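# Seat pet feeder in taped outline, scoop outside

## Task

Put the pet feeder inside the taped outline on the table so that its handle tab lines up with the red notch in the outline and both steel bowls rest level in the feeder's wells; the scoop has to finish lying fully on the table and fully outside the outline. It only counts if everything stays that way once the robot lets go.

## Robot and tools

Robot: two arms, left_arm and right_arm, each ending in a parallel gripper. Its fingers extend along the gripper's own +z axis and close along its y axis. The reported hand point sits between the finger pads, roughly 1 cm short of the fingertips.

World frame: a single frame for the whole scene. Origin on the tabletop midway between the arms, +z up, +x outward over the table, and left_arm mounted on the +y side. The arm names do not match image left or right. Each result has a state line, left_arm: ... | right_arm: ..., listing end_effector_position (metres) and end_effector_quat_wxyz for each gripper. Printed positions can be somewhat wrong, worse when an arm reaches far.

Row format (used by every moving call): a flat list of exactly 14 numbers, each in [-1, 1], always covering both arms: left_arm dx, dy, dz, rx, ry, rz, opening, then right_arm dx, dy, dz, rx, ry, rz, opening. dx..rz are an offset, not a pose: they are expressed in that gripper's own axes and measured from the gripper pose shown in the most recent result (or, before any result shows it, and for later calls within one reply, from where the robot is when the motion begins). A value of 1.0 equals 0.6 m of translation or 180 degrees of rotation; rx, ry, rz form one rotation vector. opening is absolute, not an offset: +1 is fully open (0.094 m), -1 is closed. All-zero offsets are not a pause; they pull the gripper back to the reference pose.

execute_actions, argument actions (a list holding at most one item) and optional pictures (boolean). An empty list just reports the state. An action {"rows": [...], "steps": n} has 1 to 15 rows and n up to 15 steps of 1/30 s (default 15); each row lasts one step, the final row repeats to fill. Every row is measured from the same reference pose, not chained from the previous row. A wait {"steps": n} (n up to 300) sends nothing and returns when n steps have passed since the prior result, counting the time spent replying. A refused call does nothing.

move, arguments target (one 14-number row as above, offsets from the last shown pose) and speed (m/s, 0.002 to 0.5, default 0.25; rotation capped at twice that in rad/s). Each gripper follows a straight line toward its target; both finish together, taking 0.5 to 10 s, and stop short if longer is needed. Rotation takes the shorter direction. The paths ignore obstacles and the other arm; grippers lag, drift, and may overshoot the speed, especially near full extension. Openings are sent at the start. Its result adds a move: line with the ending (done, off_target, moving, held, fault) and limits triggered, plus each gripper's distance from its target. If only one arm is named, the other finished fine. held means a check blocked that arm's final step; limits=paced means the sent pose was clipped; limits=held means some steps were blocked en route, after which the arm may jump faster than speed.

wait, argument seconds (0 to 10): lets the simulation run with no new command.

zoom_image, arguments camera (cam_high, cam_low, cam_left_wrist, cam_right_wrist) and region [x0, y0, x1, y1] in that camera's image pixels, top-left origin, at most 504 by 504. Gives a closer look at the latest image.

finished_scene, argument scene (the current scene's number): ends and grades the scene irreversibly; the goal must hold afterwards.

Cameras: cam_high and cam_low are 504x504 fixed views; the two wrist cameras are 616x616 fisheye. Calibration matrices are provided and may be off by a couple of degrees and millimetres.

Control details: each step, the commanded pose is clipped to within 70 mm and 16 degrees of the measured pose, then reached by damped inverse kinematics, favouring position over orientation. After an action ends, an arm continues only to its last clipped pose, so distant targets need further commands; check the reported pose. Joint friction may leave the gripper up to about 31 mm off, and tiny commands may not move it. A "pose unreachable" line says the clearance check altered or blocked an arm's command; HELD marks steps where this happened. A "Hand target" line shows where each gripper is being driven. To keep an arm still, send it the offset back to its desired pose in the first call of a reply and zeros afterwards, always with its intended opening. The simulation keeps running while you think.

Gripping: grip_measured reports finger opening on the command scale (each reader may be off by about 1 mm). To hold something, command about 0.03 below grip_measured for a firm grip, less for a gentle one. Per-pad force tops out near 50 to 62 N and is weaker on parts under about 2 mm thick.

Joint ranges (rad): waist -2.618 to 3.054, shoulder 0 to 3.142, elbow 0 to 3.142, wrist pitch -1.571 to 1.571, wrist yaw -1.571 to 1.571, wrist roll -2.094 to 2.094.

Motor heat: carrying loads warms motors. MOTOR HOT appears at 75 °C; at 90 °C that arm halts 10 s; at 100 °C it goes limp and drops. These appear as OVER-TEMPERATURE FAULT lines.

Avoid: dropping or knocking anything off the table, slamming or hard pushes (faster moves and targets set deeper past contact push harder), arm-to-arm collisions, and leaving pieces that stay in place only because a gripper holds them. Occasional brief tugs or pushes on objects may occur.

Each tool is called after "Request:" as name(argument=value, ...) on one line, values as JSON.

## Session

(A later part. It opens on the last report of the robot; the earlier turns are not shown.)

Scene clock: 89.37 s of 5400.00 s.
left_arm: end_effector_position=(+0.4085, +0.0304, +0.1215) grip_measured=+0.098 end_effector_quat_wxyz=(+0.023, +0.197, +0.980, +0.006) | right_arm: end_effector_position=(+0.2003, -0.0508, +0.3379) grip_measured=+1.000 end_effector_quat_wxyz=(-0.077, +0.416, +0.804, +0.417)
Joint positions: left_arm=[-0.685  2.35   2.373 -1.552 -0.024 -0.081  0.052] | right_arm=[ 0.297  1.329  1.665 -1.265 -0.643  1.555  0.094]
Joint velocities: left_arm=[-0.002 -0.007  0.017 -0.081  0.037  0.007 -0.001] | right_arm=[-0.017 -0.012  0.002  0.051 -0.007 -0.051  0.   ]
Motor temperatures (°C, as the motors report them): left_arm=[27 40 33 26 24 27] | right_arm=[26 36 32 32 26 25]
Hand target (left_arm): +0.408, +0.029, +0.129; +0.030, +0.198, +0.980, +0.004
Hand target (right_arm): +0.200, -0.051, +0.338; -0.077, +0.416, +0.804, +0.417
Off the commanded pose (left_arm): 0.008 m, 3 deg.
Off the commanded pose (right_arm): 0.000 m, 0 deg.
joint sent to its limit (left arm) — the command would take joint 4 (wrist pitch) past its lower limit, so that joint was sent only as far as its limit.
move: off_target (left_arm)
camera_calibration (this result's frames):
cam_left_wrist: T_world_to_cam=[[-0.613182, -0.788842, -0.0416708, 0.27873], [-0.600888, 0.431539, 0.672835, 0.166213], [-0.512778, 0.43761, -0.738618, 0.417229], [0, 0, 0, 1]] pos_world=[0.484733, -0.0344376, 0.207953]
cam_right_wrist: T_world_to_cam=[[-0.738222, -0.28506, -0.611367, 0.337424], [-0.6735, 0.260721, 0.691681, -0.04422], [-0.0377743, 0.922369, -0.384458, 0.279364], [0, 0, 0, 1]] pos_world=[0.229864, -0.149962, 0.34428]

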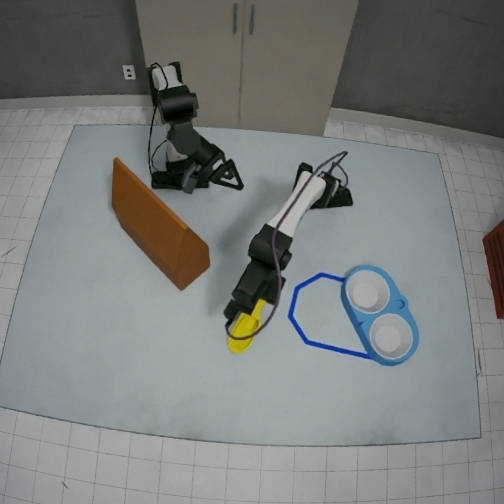

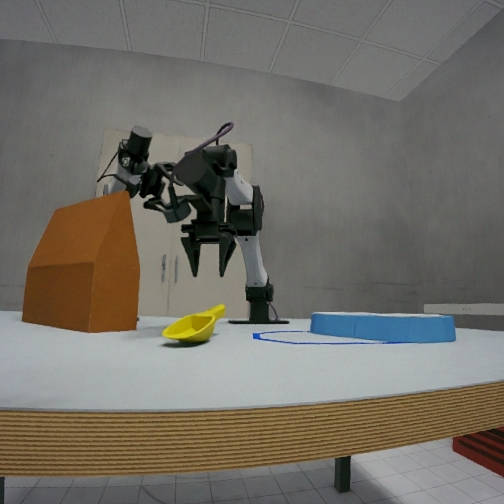

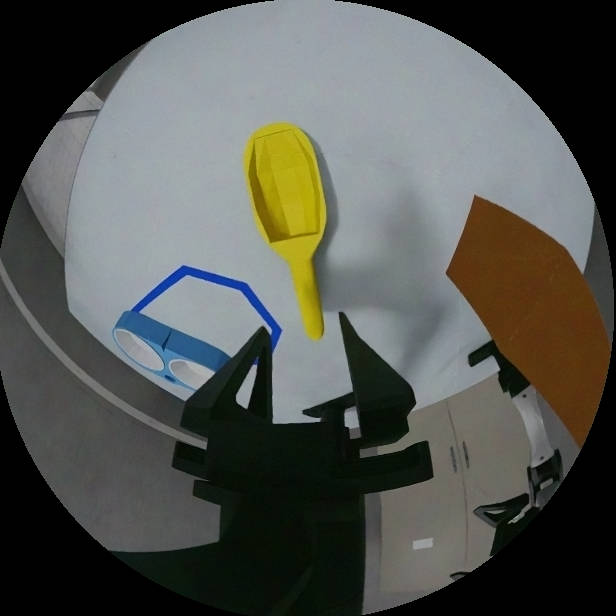

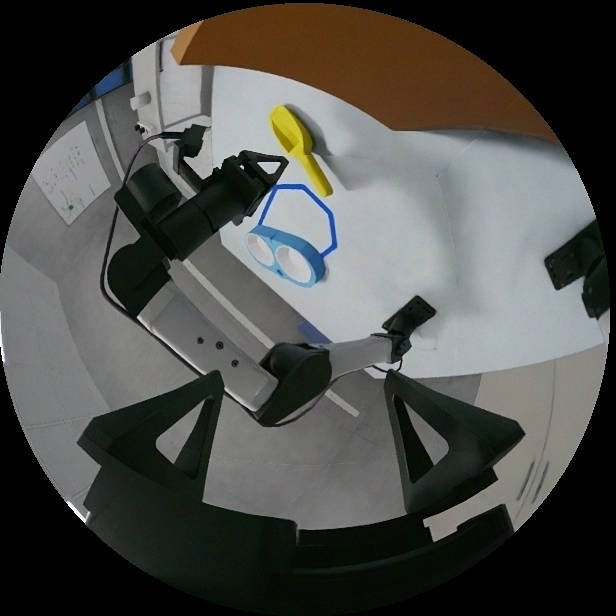

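Request:
move(target=[0.282,0.64,0.0,0,0,-0.287,-0.3, 0,0,0,0,0,0,1])

Scene clock: 100.70 s of 5400.00 s.
left_arm: end_effector_position=(+0.3913, +0.4509, +0.1193) grip_measured=-0.298 end_effector_quat_wxyz=(+0.024, -0.255, +0.967, -0.009) | right_arm: end_effector_position=(+0.2003, -0.0508, +0.3379) grip_measured=+1.000 end_effector_quat_wxyz=(-0.077, +0.416, +0.804, +0.417)
Joint positions: left_arm=[ 0.302  2.26   2.21  -1.478  0.03  -0.009  0.033] | right_arm=[ 0.297  1.329  1.665 -1.265 -0.643  1.555  0.094]
Joint velocities: left_arm=[-0.002 -0.012 -0.002  0.051  0.022  0.066 -0.002] | right_arm=[ 0.007 -0.012 -0.002 -0.007 -0.022  0.022  0.   ]
Motor temperatures (°C, as the motors report them): left_arm=[27 43 34 26 24 27] | right_arm=[26 35 32 32 26 25]
Hand target (left_arm): +0.394, +0.449, +0.117; +0.021, -0.250, +0.968, -0.014
Hand target (right_arm): +0.200, -0.051, +0.338; -0.077, +0.416, +0.804, +0.417
Off the commanded pose (left_arm): 0.010 m, 1 deg.
Off the commanded pose (right_arm): 0.000 m, 0 deg.
After step 90, 5.87 s passed at rest.
move: done
camera_calibration (this result's frames):
cam_left_wrist: T_world_to_cam=[[0.248938, -0.968487, 0.00790168, 0.337479], [-0.725101, -0.180958, 0.664441, 0.301655], [-0.642073, -0.171134, -0.747299, 0.548858], [0, 0, 0, 1]] pos_world=[0.487126, 0.47536, 0.207062]
cam_right_wrist: T_world_to_cam=[[-0.738222, -0.28506, -0.611367, 0.337424], [-0.6735, 0.260721, 0.691681, -0.04422], [-0.0377743, 0.922369, -0.384458, 0.279364], [0, 0, 0, 1]] pos_world=[0.229864, -0.149962, 0.34428]

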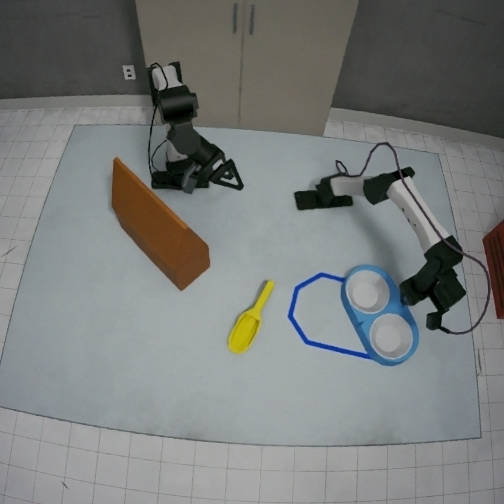

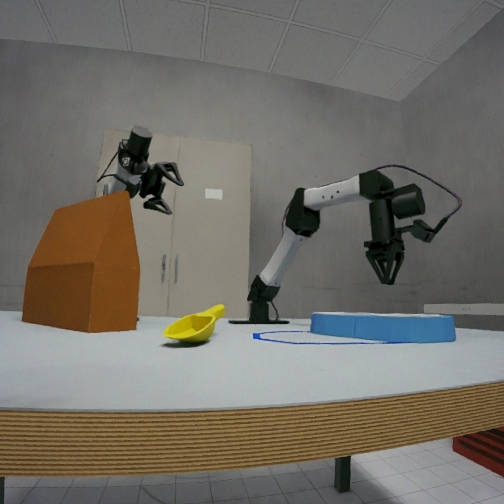

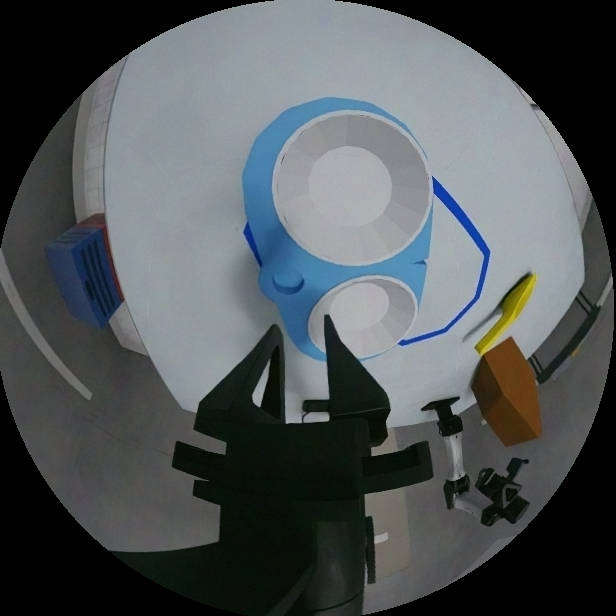

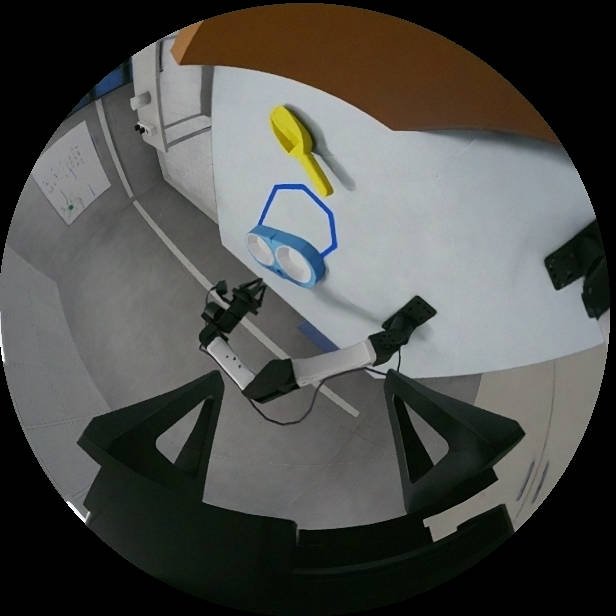

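Request:
move(target=[0.012,0.06,0.07,0,0,0,-0.3, 0,0,0,0,0,0,1], speed=0.08)

Scene clock: 108.50 s of 5400.00 s.
left_arm: end_effector_position=(+0.3714, +0.4759, +0.0750) grip_measured=-0.298 end_effector_quat_wxyz=(+0.020, -0.255, +0.967, -0.010) | right_arm: end_effector_position=(+0.2003, -0.0508, +0.3379) grip_measured=+1.000 end_effector_quat_wxyz=(-0.077, +0.416, +0.804, +0.417)
Joint positions: left_arm=[ 0.374  2.23   1.984 -1.294  0.031  0.063  0.033] | right_arm=[ 0.297  1.329  1.665 -1.265 -0.643  1.555  0.094]
Joint velocities: left_arm=[-0.007  0.012 -0.022  0.022  0.007  0.037 -0.   ] | right_arm=[-0.007  0.002 -0.012 -0.007 -0.051 -0.051  0.   ]
Motor temperatures (°C, as the motors report them): left_arm=[27 43 34 26 24 27] | right_arm=[26 34 32 32 26 25]
Hand target (left_arm): +0.369, +0.477, +0.076; +0.024, -0.255, +0.967, -0.010
Hand target (right_arm): +0.200, -0.051, +0.338; -0.077, +0.416, +0.804, +0.417
Off the commanded pose (left_arm): 0.003 m, 1 deg.
Off the commanded pose (right_arm): 0.000 m, 0 deg.
After step 90, 3.57 s passed at rest.
move: done
camera_calibration (this result's frames):
cam_left_wrist: T_world_to_cam=[[0.249078, -0.968447, 0.00839514, 0.36695], [-0.719012, -0.179103, 0.671523, 0.317419], [-0.648831, -0.173298, -0.740936, 0.510358], [0, 0, 0, 1]] pos_world=[0.467965, 0.500666, 0.161907]
cam_right_wrist: T_world_to_cam=[[-0.738222, -0.28506, -0.611367, 0.337424], [-0.6735, 0.260721, 0.691681, -0.04422], [-0.0377743, 0.922369, -0.384458, 0.279364], [0, 0, 0, 1]] pos_world=[0.229864, -0.149962, 0.34428]

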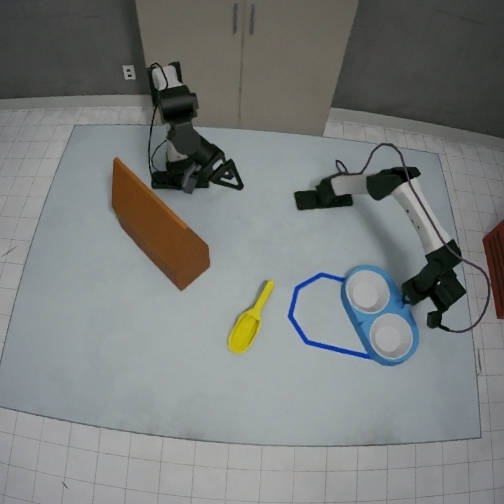

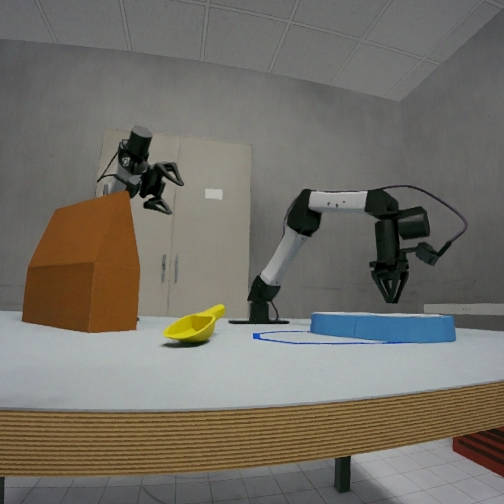

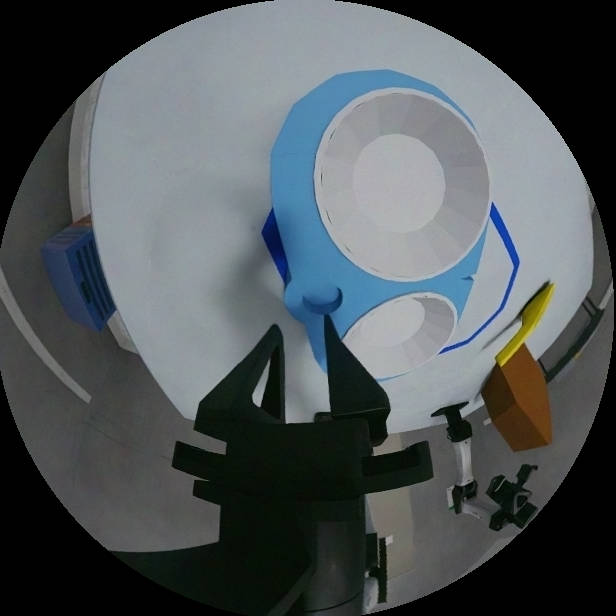

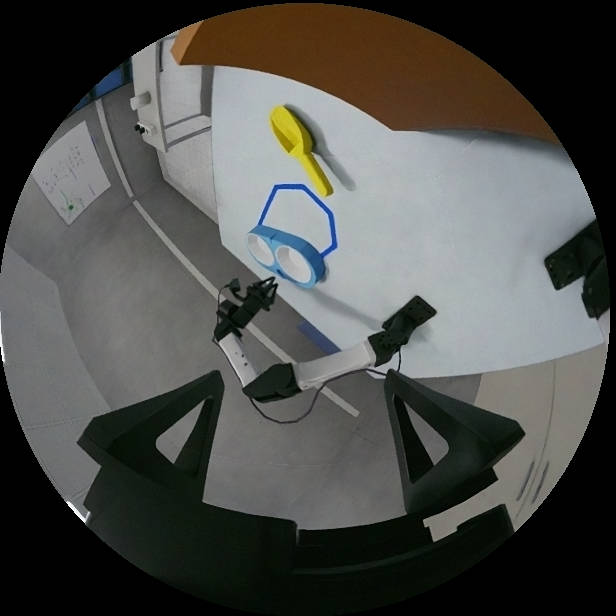

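Request:
move(target=[0,0.008,0.042,0,0,0,-0.3, 0,0,0,0,0,0,1], speed=0.03)

Scene clock: 112.50 s of 5400.00 s.
left_arm: end_effector_position=(+0.3738, +0.4775, +0.0598) grip_measured=-0.298 end_effector_quat_wxyz=(+0.026, -0.254, +0.967, -0.007) | right_arm: end_effector_position=(+0.2003, -0.0508, +0.3379) grip_measured=+1.000 end_effector_quat_wxyz=(-0.077, +0.416, +0.804, +0.417)
Joint positions: left_arm=[ 0.374  2.23   1.923 -1.219  0.031  0.064  0.033] | right_arm=[ 0.297  1.329  1.665 -1.265 -0.643  1.555  0.094]
Joint velocities: left_arm=[ 0.007  0.017 -0.007  0.051  0.066 -0.051  0.001] | right_arm=[-0.017  0.012 -0.017 -0.022 -0.051  0.051  0.   ]
Motor temperatures (°C, as the motors report them): left_arm=[27 44 34 26 24 27] | right_arm=[26 34 32 32 26 25]
Hand target (left_arm): +0.370, +0.480, +0.050; +0.019, -0.255, +0.967, -0.010
Hand target (right_arm): +0.200, -0.051, +0.338; -0.077, +0.416, +0.804, +0.417
Off the commanded pose (left_arm): 0.011 m, 1 deg.
Off the commanded pose (right_arm): 0.000 m, 0 deg.
move: off_target (left_arm)
camera_calibration (this result's frames):
cam_left_wrist: T_world_to_cam=[[0.247529, -0.968873, 0.00376809, 0.369074], [-0.727164, -0.183204, 0.661565, 0.335297], [-0.640282, -0.166497, -0.749878, 0.495006], [0, 0, 0, 1]] pos_world=[0.469402, 0.50143, 0.147983]
cam_right_wrist: T_world_to_cam=[[-0.738222, -0.28506, -0.611367, 0.337424], [-0.6735, 0.260721, 0.691681, -0.04422], [-0.0377743, 0.922369, -0.384458, 0.279364], [0, 0, 0, 1]] pos_world=[0.229864, -0.149962, 0.34428]

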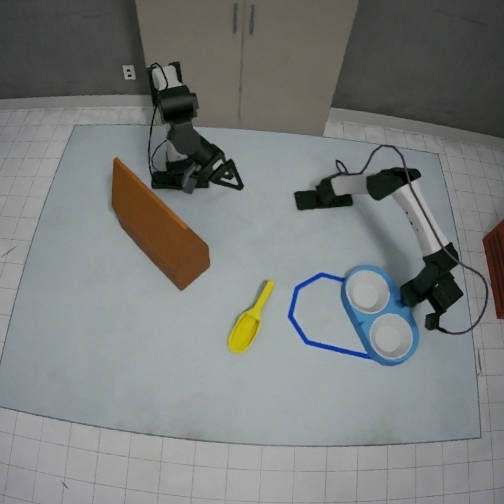

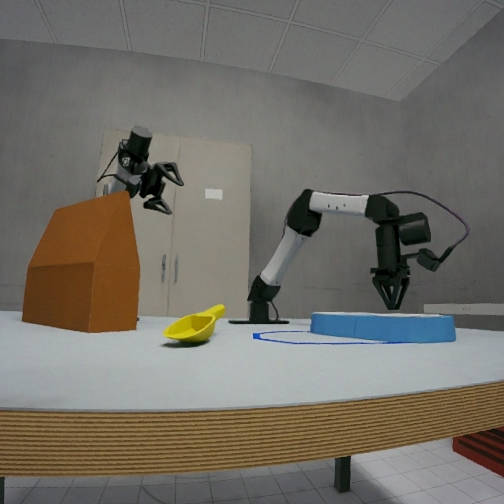

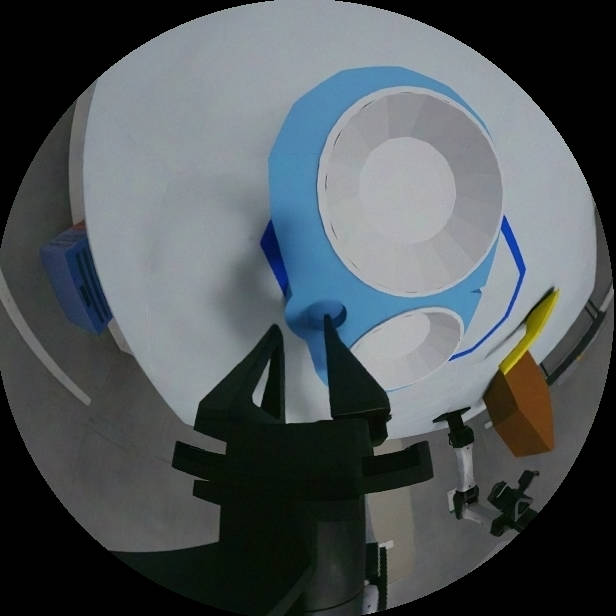

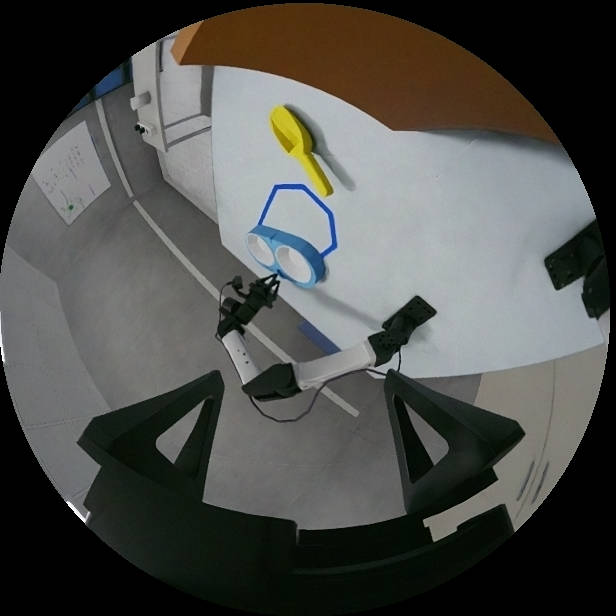

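Request:
move(target=[0.008,0.005,0.04,0,0,0,-0.3, 0,0,0,0,0,0,1], speed=0.02)

Scene clock: 117.97 s of 5400.00 s.
left_arm: end_effector_position=(+0.3722, +0.4764, +0.0398) grip_measured=-0.298 end_effector_quat_wxyz=(+0.027, -0.254, +0.967, -0.007) | right_arm: end_effector_position=(+0.2003, -0.0508, +0.3379) grip_measured=+1.000 end_effector_quat_wxyz=(-0.077, +0.416, +0.804, +0.417)
Joint positions: left_arm=[ 0.374  2.23   1.843 -1.138  0.031  0.065  0.033] | right_arm=[ 0.297  1.329  1.665 -1.265 -0.643  1.555  0.094]
Joint velocities: left_arm=[-0.017 -0.012 -0.037  0.037 -0.007 -0.051 -0.001] | right_arm=[ 0.002 -0.022 -0.007  0.051 -0.022 -0.007  0.   ]
Motor temperatures (°C, as the motors report them): left_arm=[27 45 34 26 24 27] | right_arm=[26 34 32 33 26 25]
Hand target (left_arm): +0.369, +0.477, +0.036; +0.026, -0.254, +0.967, -0.007
Hand target (right_arm): +0.200, -0.051, +0.338; -0.077, +0.416, +0.804, +0.417
Off the commanded pose (left_arm): 0.005 m, 0 deg.
Off the commanded pose (right_arm): 0.000 m, 0 deg.
After step 90, 1.00 s passed at rest.
move: done
camera_calibration (this result's frames):
cam_left_wrist: T_world_to_cam=[[0.247158, -0.968969, 0.00350079, 0.368712], [-0.727656, -0.183217, 0.66102, 0.347344], [-0.639867, -0.165924, -0.75036, 0.478389], [0, 0, 0, 1]] pos_world=[0.467722, 0.500286, 0.128072]
cam_right_wrist: T_world_to_cam=[[-0.738222, -0.28506, -0.611367, 0.337424], [-0.6735, 0.260721, 0.691681, -0.04422], [-0.0377743, 0.922369, -0.384458, 0.279364], [0, 0, 0, 1]] pos_world=[0.229864, -0.149962, 0.34428]

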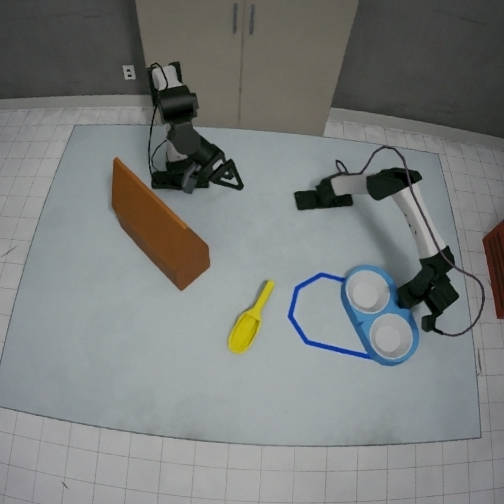

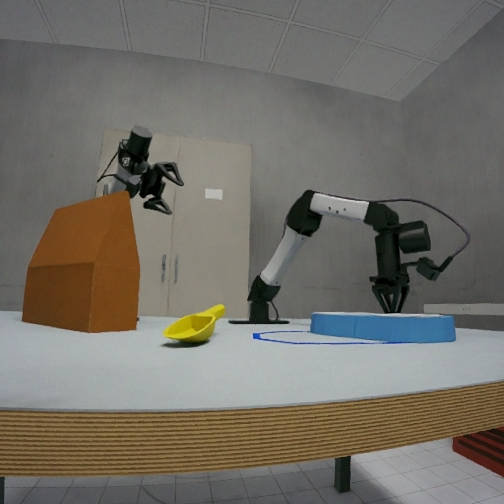

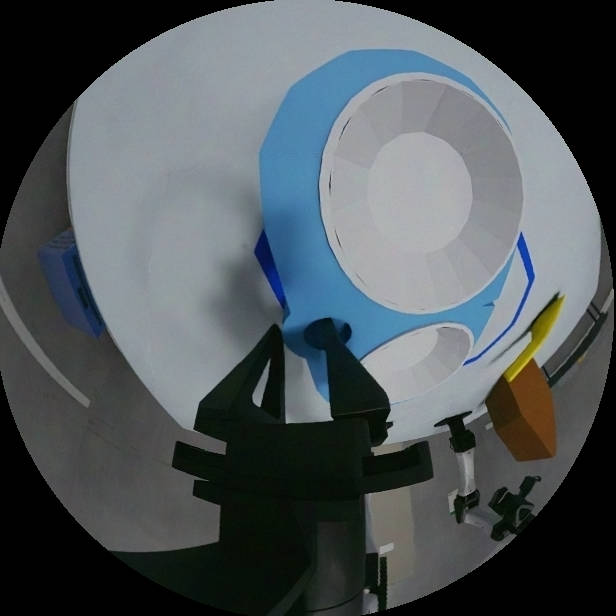

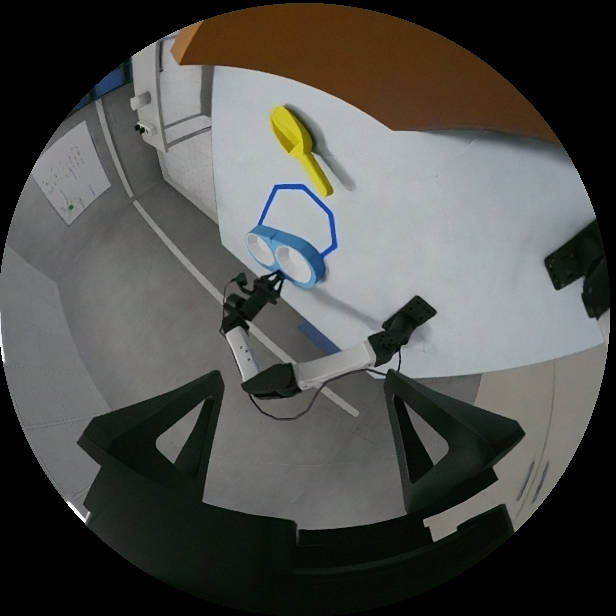

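Request:
move(target=[0,0,0.0,0,0,0,-0.8, 0,0,0,0,0,0,1], speed=0.02)

Scene clock: 121.53 s of 5400.00 s.
left_arm: end_effector_position=(+0.3727, +0.4774, +0.0398) grip_measured=-0.686 end_effector_quat_wxyz=(+0.028, -0.254, +0.967, -0.005) | right_arm: end_effector_position=(+0.2003, -0.0508, +0.3379) grip_measured=+1.000 end_effector_quat_wxyz=(-0.077, +0.416, +0.804, +0.417)
Joint positions: left_arm=[ 0.374  2.23   1.843 -1.134  0.027  0.064  0.015] | right_arm=[ 0.297  1.329  1.665 -1.265 -0.643  1.555  0.094]
Joint velocities: left_arm=[-0.007 -0.012 -0.007  0.007 -0.022  0.022 -0.001] | right_arm=[ 0.002  0.002 -0.012  0.037  0.037  0.022  0.   ]
Motor temperatures (°C, as the motors report them): left_arm=[27 45 34 26 24 27] | right_arm=[26 33 32 33 26 25]
Hand target (left_arm): +0.372, +0.477, +0.040; +0.027, -0.254, +0.967, -0.007
Hand target (right_arm): +0.200, -0.051, +0.338; -0.077, +0.416, +0.804, +0.417
Off the commanded pose (left_arm): 0.001 m, 0 deg.
Off the commanded pose (right_arm): 0.000 m, 0 deg.
move: done
camera_calibration (this result's frames):
cam_left_wrist: T_world_to_cam=[[0.247334, -0.968929, -0.00131836, 0.369583], [-0.728353, -0.18682, 0.659242, 0.349921], [-0.639006, -0.162093, -0.751929, 0.476805], [0, 0, 0, 1]] pos_world=[0.468136, 0.500759, 0.128328]
cam_right_wrist: T_world_to_cam=[[-0.738222, -0.28506, -0.611367, 0.337424], [-0.6735, 0.260721, 0.691681, -0.04422], [-0.0377743, 0.922369, -0.384458, 0.279364], [0, 0, 0, 1]] pos_world=[0.229864, -0.149962, 0.34428]

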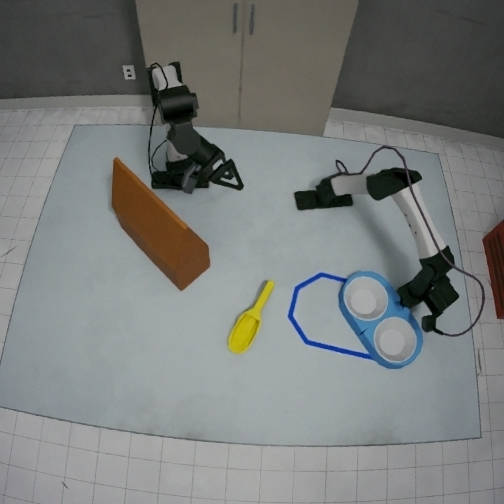

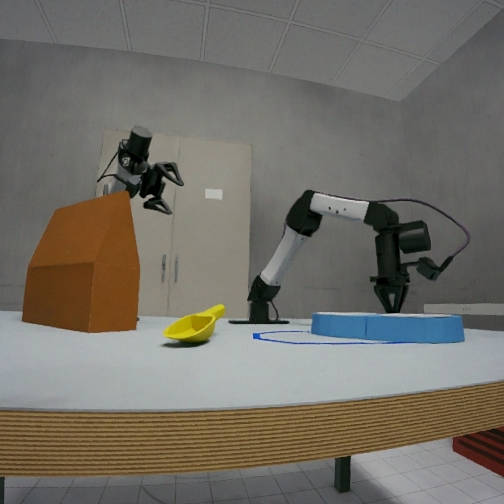

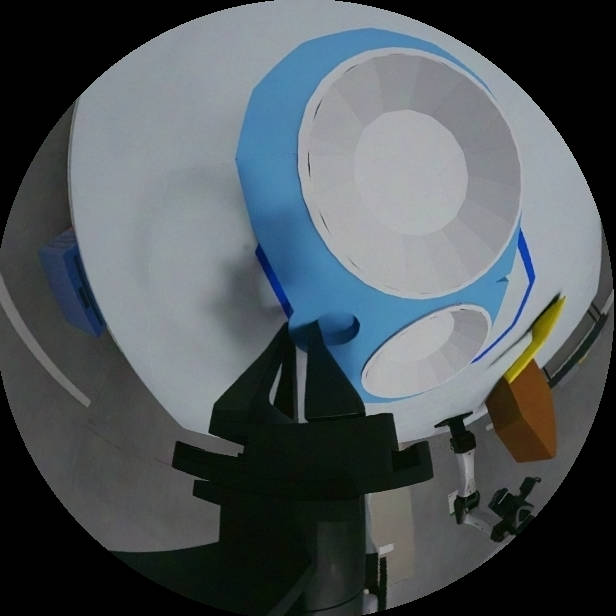

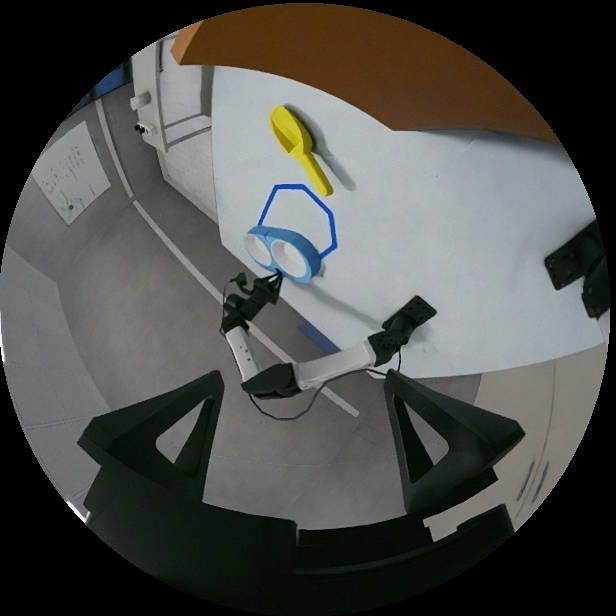

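Request:
move(target=[0.19,-0.15,-0.007,-0.011,-0.005,-0.222,-0.75, 0,0,0,0,0,0,1], speed=0.04)

Scene clock: 137.10 s of 5400.00 s.
left_arm: end_effector_position=(+0.3205, +0.3477, +0.0397) grip_measured=-0.686 end_effector_quat_wxyz=(+0.025, -0.568, +0.822, +0.008) | right_arm: end_effector_position=(+0.2003, -0.0508, +0.3379) grip_measured=+1.000 end_effector_quat_wxyz=(-0.077, +0.416, +0.804, +0.417)
Joint positions: left_arm=[ 0.107  1.841  1.267 -0.953 -0.03  -0.896  0.015] | right_arm=[ 0.297  1.329  1.665 -1.265 -0.643  1.555  0.094]
Joint velocities: left_arm=[-0.007  0.002  0.022 -0.007 -0.051  0.022 -0.001] | right_arm=[ 0.002 -0.022  0.002  0.022 -0.066 -0.007  0.   ]
Motor temperatures (°C, as the motors report them): left_arm=[27 46 33 26 24 27] | right_arm=[26 33 32 33 26 25]
Hand target (left_arm): +0.319, +0.343, +0.040; +0.028, -0.569, +0.822, +0.007
Hand target (right_arm): +0.200, -0.051, +0.338; -0.077, +0.416, +0.804, +0.417
Off the commanded pose (left_arm): 0.006 m, 1 deg.
Off the commanded pose (right_arm): 0.000 m, 0 deg.
After step 90, 3.60 s passed at rest.
move: done
camera_calibration (this result's frames):
cam_left_wrist: T_world_to_cam=[[0.810431, -0.585768, -0.00878041, -0.0565621], [-0.434489, -0.61105, 0.661693, 0.341032], [-0.392964, -0.532442, -0.749723, 0.472159], [0, 0, 0, 1]] pos_world=[0.379556, 0.426653, 0.127833]
cam_right_wrist: T_world_to_cam=[[-0.738222, -0.28506, -0.611367, 0.337424], [-0.6735, 0.260721, 0.691681, -0.04422], [-0.0377743, 0.922369, -0.384458, 0.279364], [0, 0, 0, 1]] pos_world=[0.229864, -0.149962, 0.34428]

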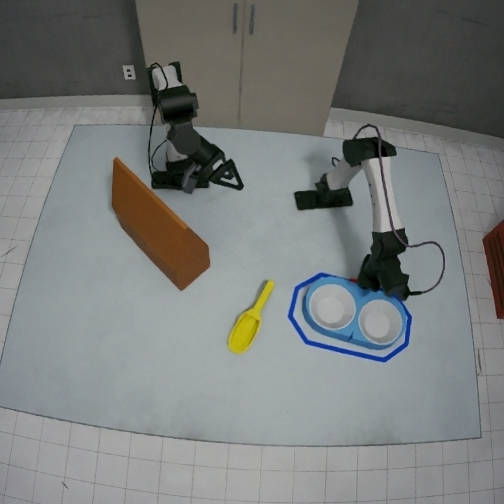

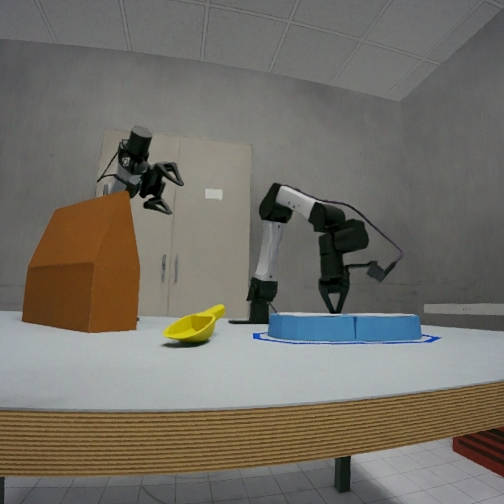

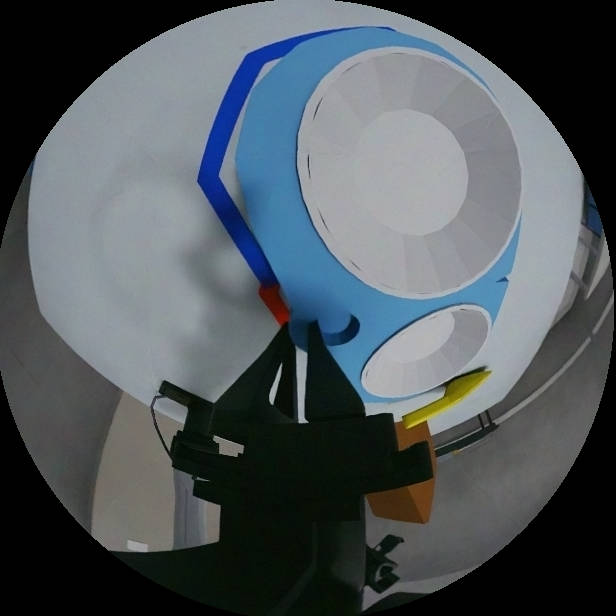

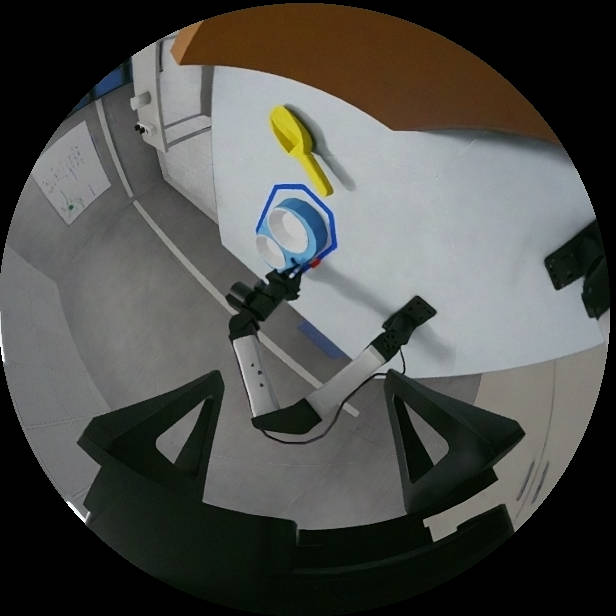

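Request:
zoom_image(camera="cam_high", region=[270, 250, 430, 380])

Region (270, 250, 430, 380) of cam_high's 504x504 image, scaled by 3.150, with more detail than that image has; it fills the top 410 rows of this view, and the rest is white.

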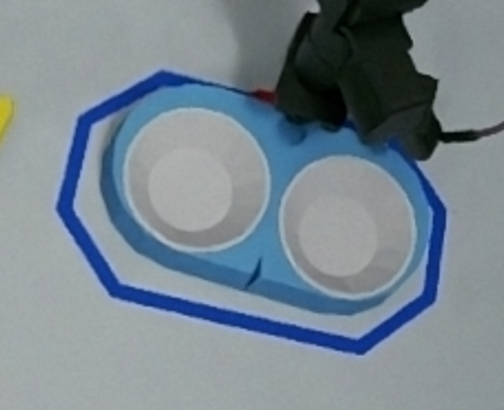

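Request:
move(target=[0.026,-0.032,0,0,0,-0.02,-0.75, 0,0,0,0,0,0,1], speed=0.02)

Request:
zoom_image(camera="cam_high", region=[270, 250, 430, 380])

Scene clock: 148.13 s of 5400.00 s.
left_arm: end_effector_position=(+0.3254, +0.3308, +0.0396) grip_measured=-0.686 end_effector_quat_wxyz=(+0.024, -0.595, +0.803, +0.011) | right_arm: end_effector_position=(+0.2003, -0.0508, +0.3379) grip_measured=+1.000 end_effector_quat_wxyz=(-0.077, +0.416, +0.804, +0.417)
Joint positions: left_arm=[ 0.05   1.847  1.274 -0.962 -0.039 -1.018  0.015] | right_arm=[ 0.297  1.329  1.665 -1.265 -0.643  1.555  0.094]
Joint velocities: left_arm=[ 0.007  0.002  0.002 -0.007  0.037 -0.095 -0.   ] | right_arm=[-0.007  0.017  0.012  0.037  0.037  0.051  0.   ]
Motor temperatures (°C, as the motors report them): left_arm=[27 45 33 26 24 27] | right_arm=[26 33 33 33 26 25]
Hand target (left_arm): +0.333, +0.327, +0.039; +0.026, -0.594, +0.804, +0.008
Hand target (right_arm): +0.200, -0.051, +0.338; -0.077, +0.416, +0.804, +0.417
Off the commanded pose (left_arm): 0.009 m, 1 deg.
Off the commanded pose (right_arm): 0.000 m, 0 deg.
After step 90, 6.27 s passed at rest.
move: done
camera_calibration (this result's frames):
cam_left_wrist: T_world_to_cam=[[0.847348, -0.530847, -0.0142594, -0.100355], [-0.390087, -0.640434, 0.661571, 0.328172], [-0.360325, -0.555018, -0.749747, 0.461817], [0, 0, 0, 1]] pos_world=[0.379455, 0.413216, 0.127706]
cam_right_wrist: T_world_to_cam=[[-0.738222, -0.28506, -0.611367, 0.337424], [-0.6735, 0.260721, 0.691681, -0.04422], [-0.0377743, 0.922369, -0.384458, 0.279364], [0, 0, 0, 1]] pos_world=[0.229864, -0.149962, 0.34428]

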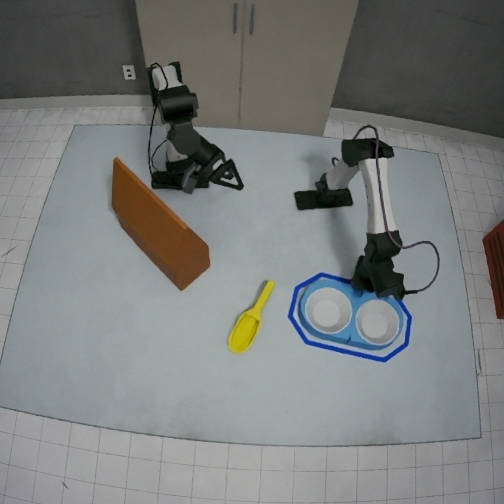

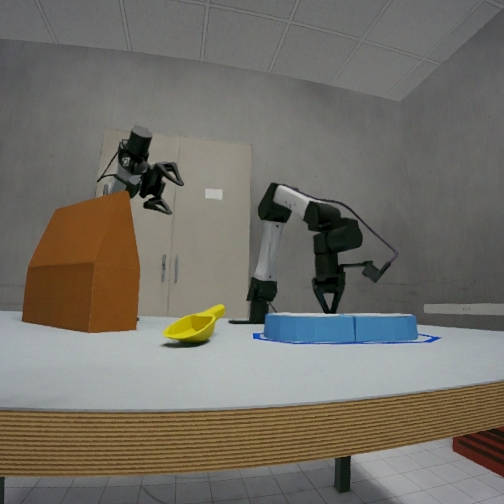

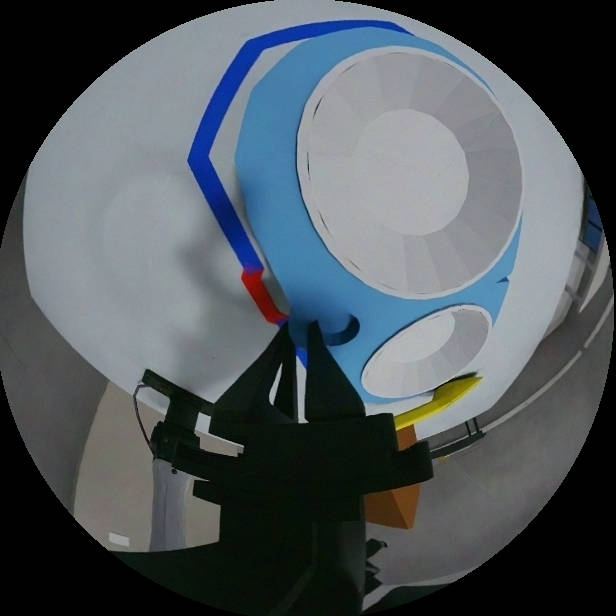

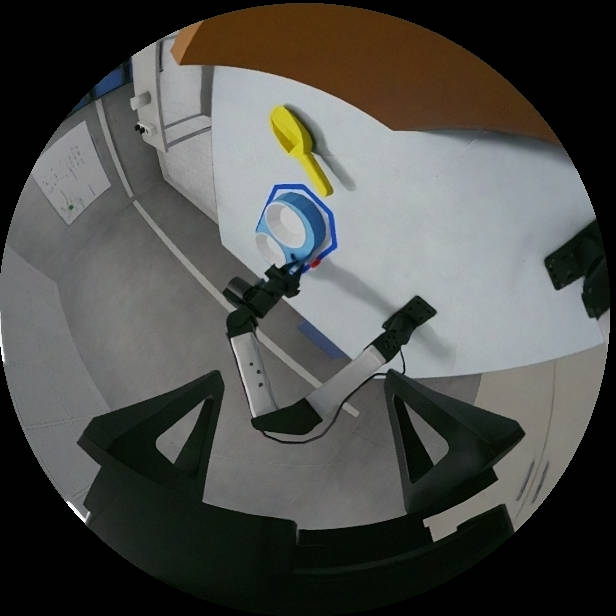

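Region (270, 250, 430, 380) of cam_high's 504x504 image, scaled by 3.150, with more detail than that image has; it fills the top 410 rows of this view, and the rest is white.

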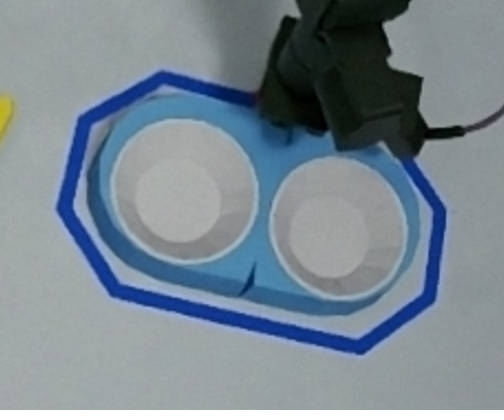

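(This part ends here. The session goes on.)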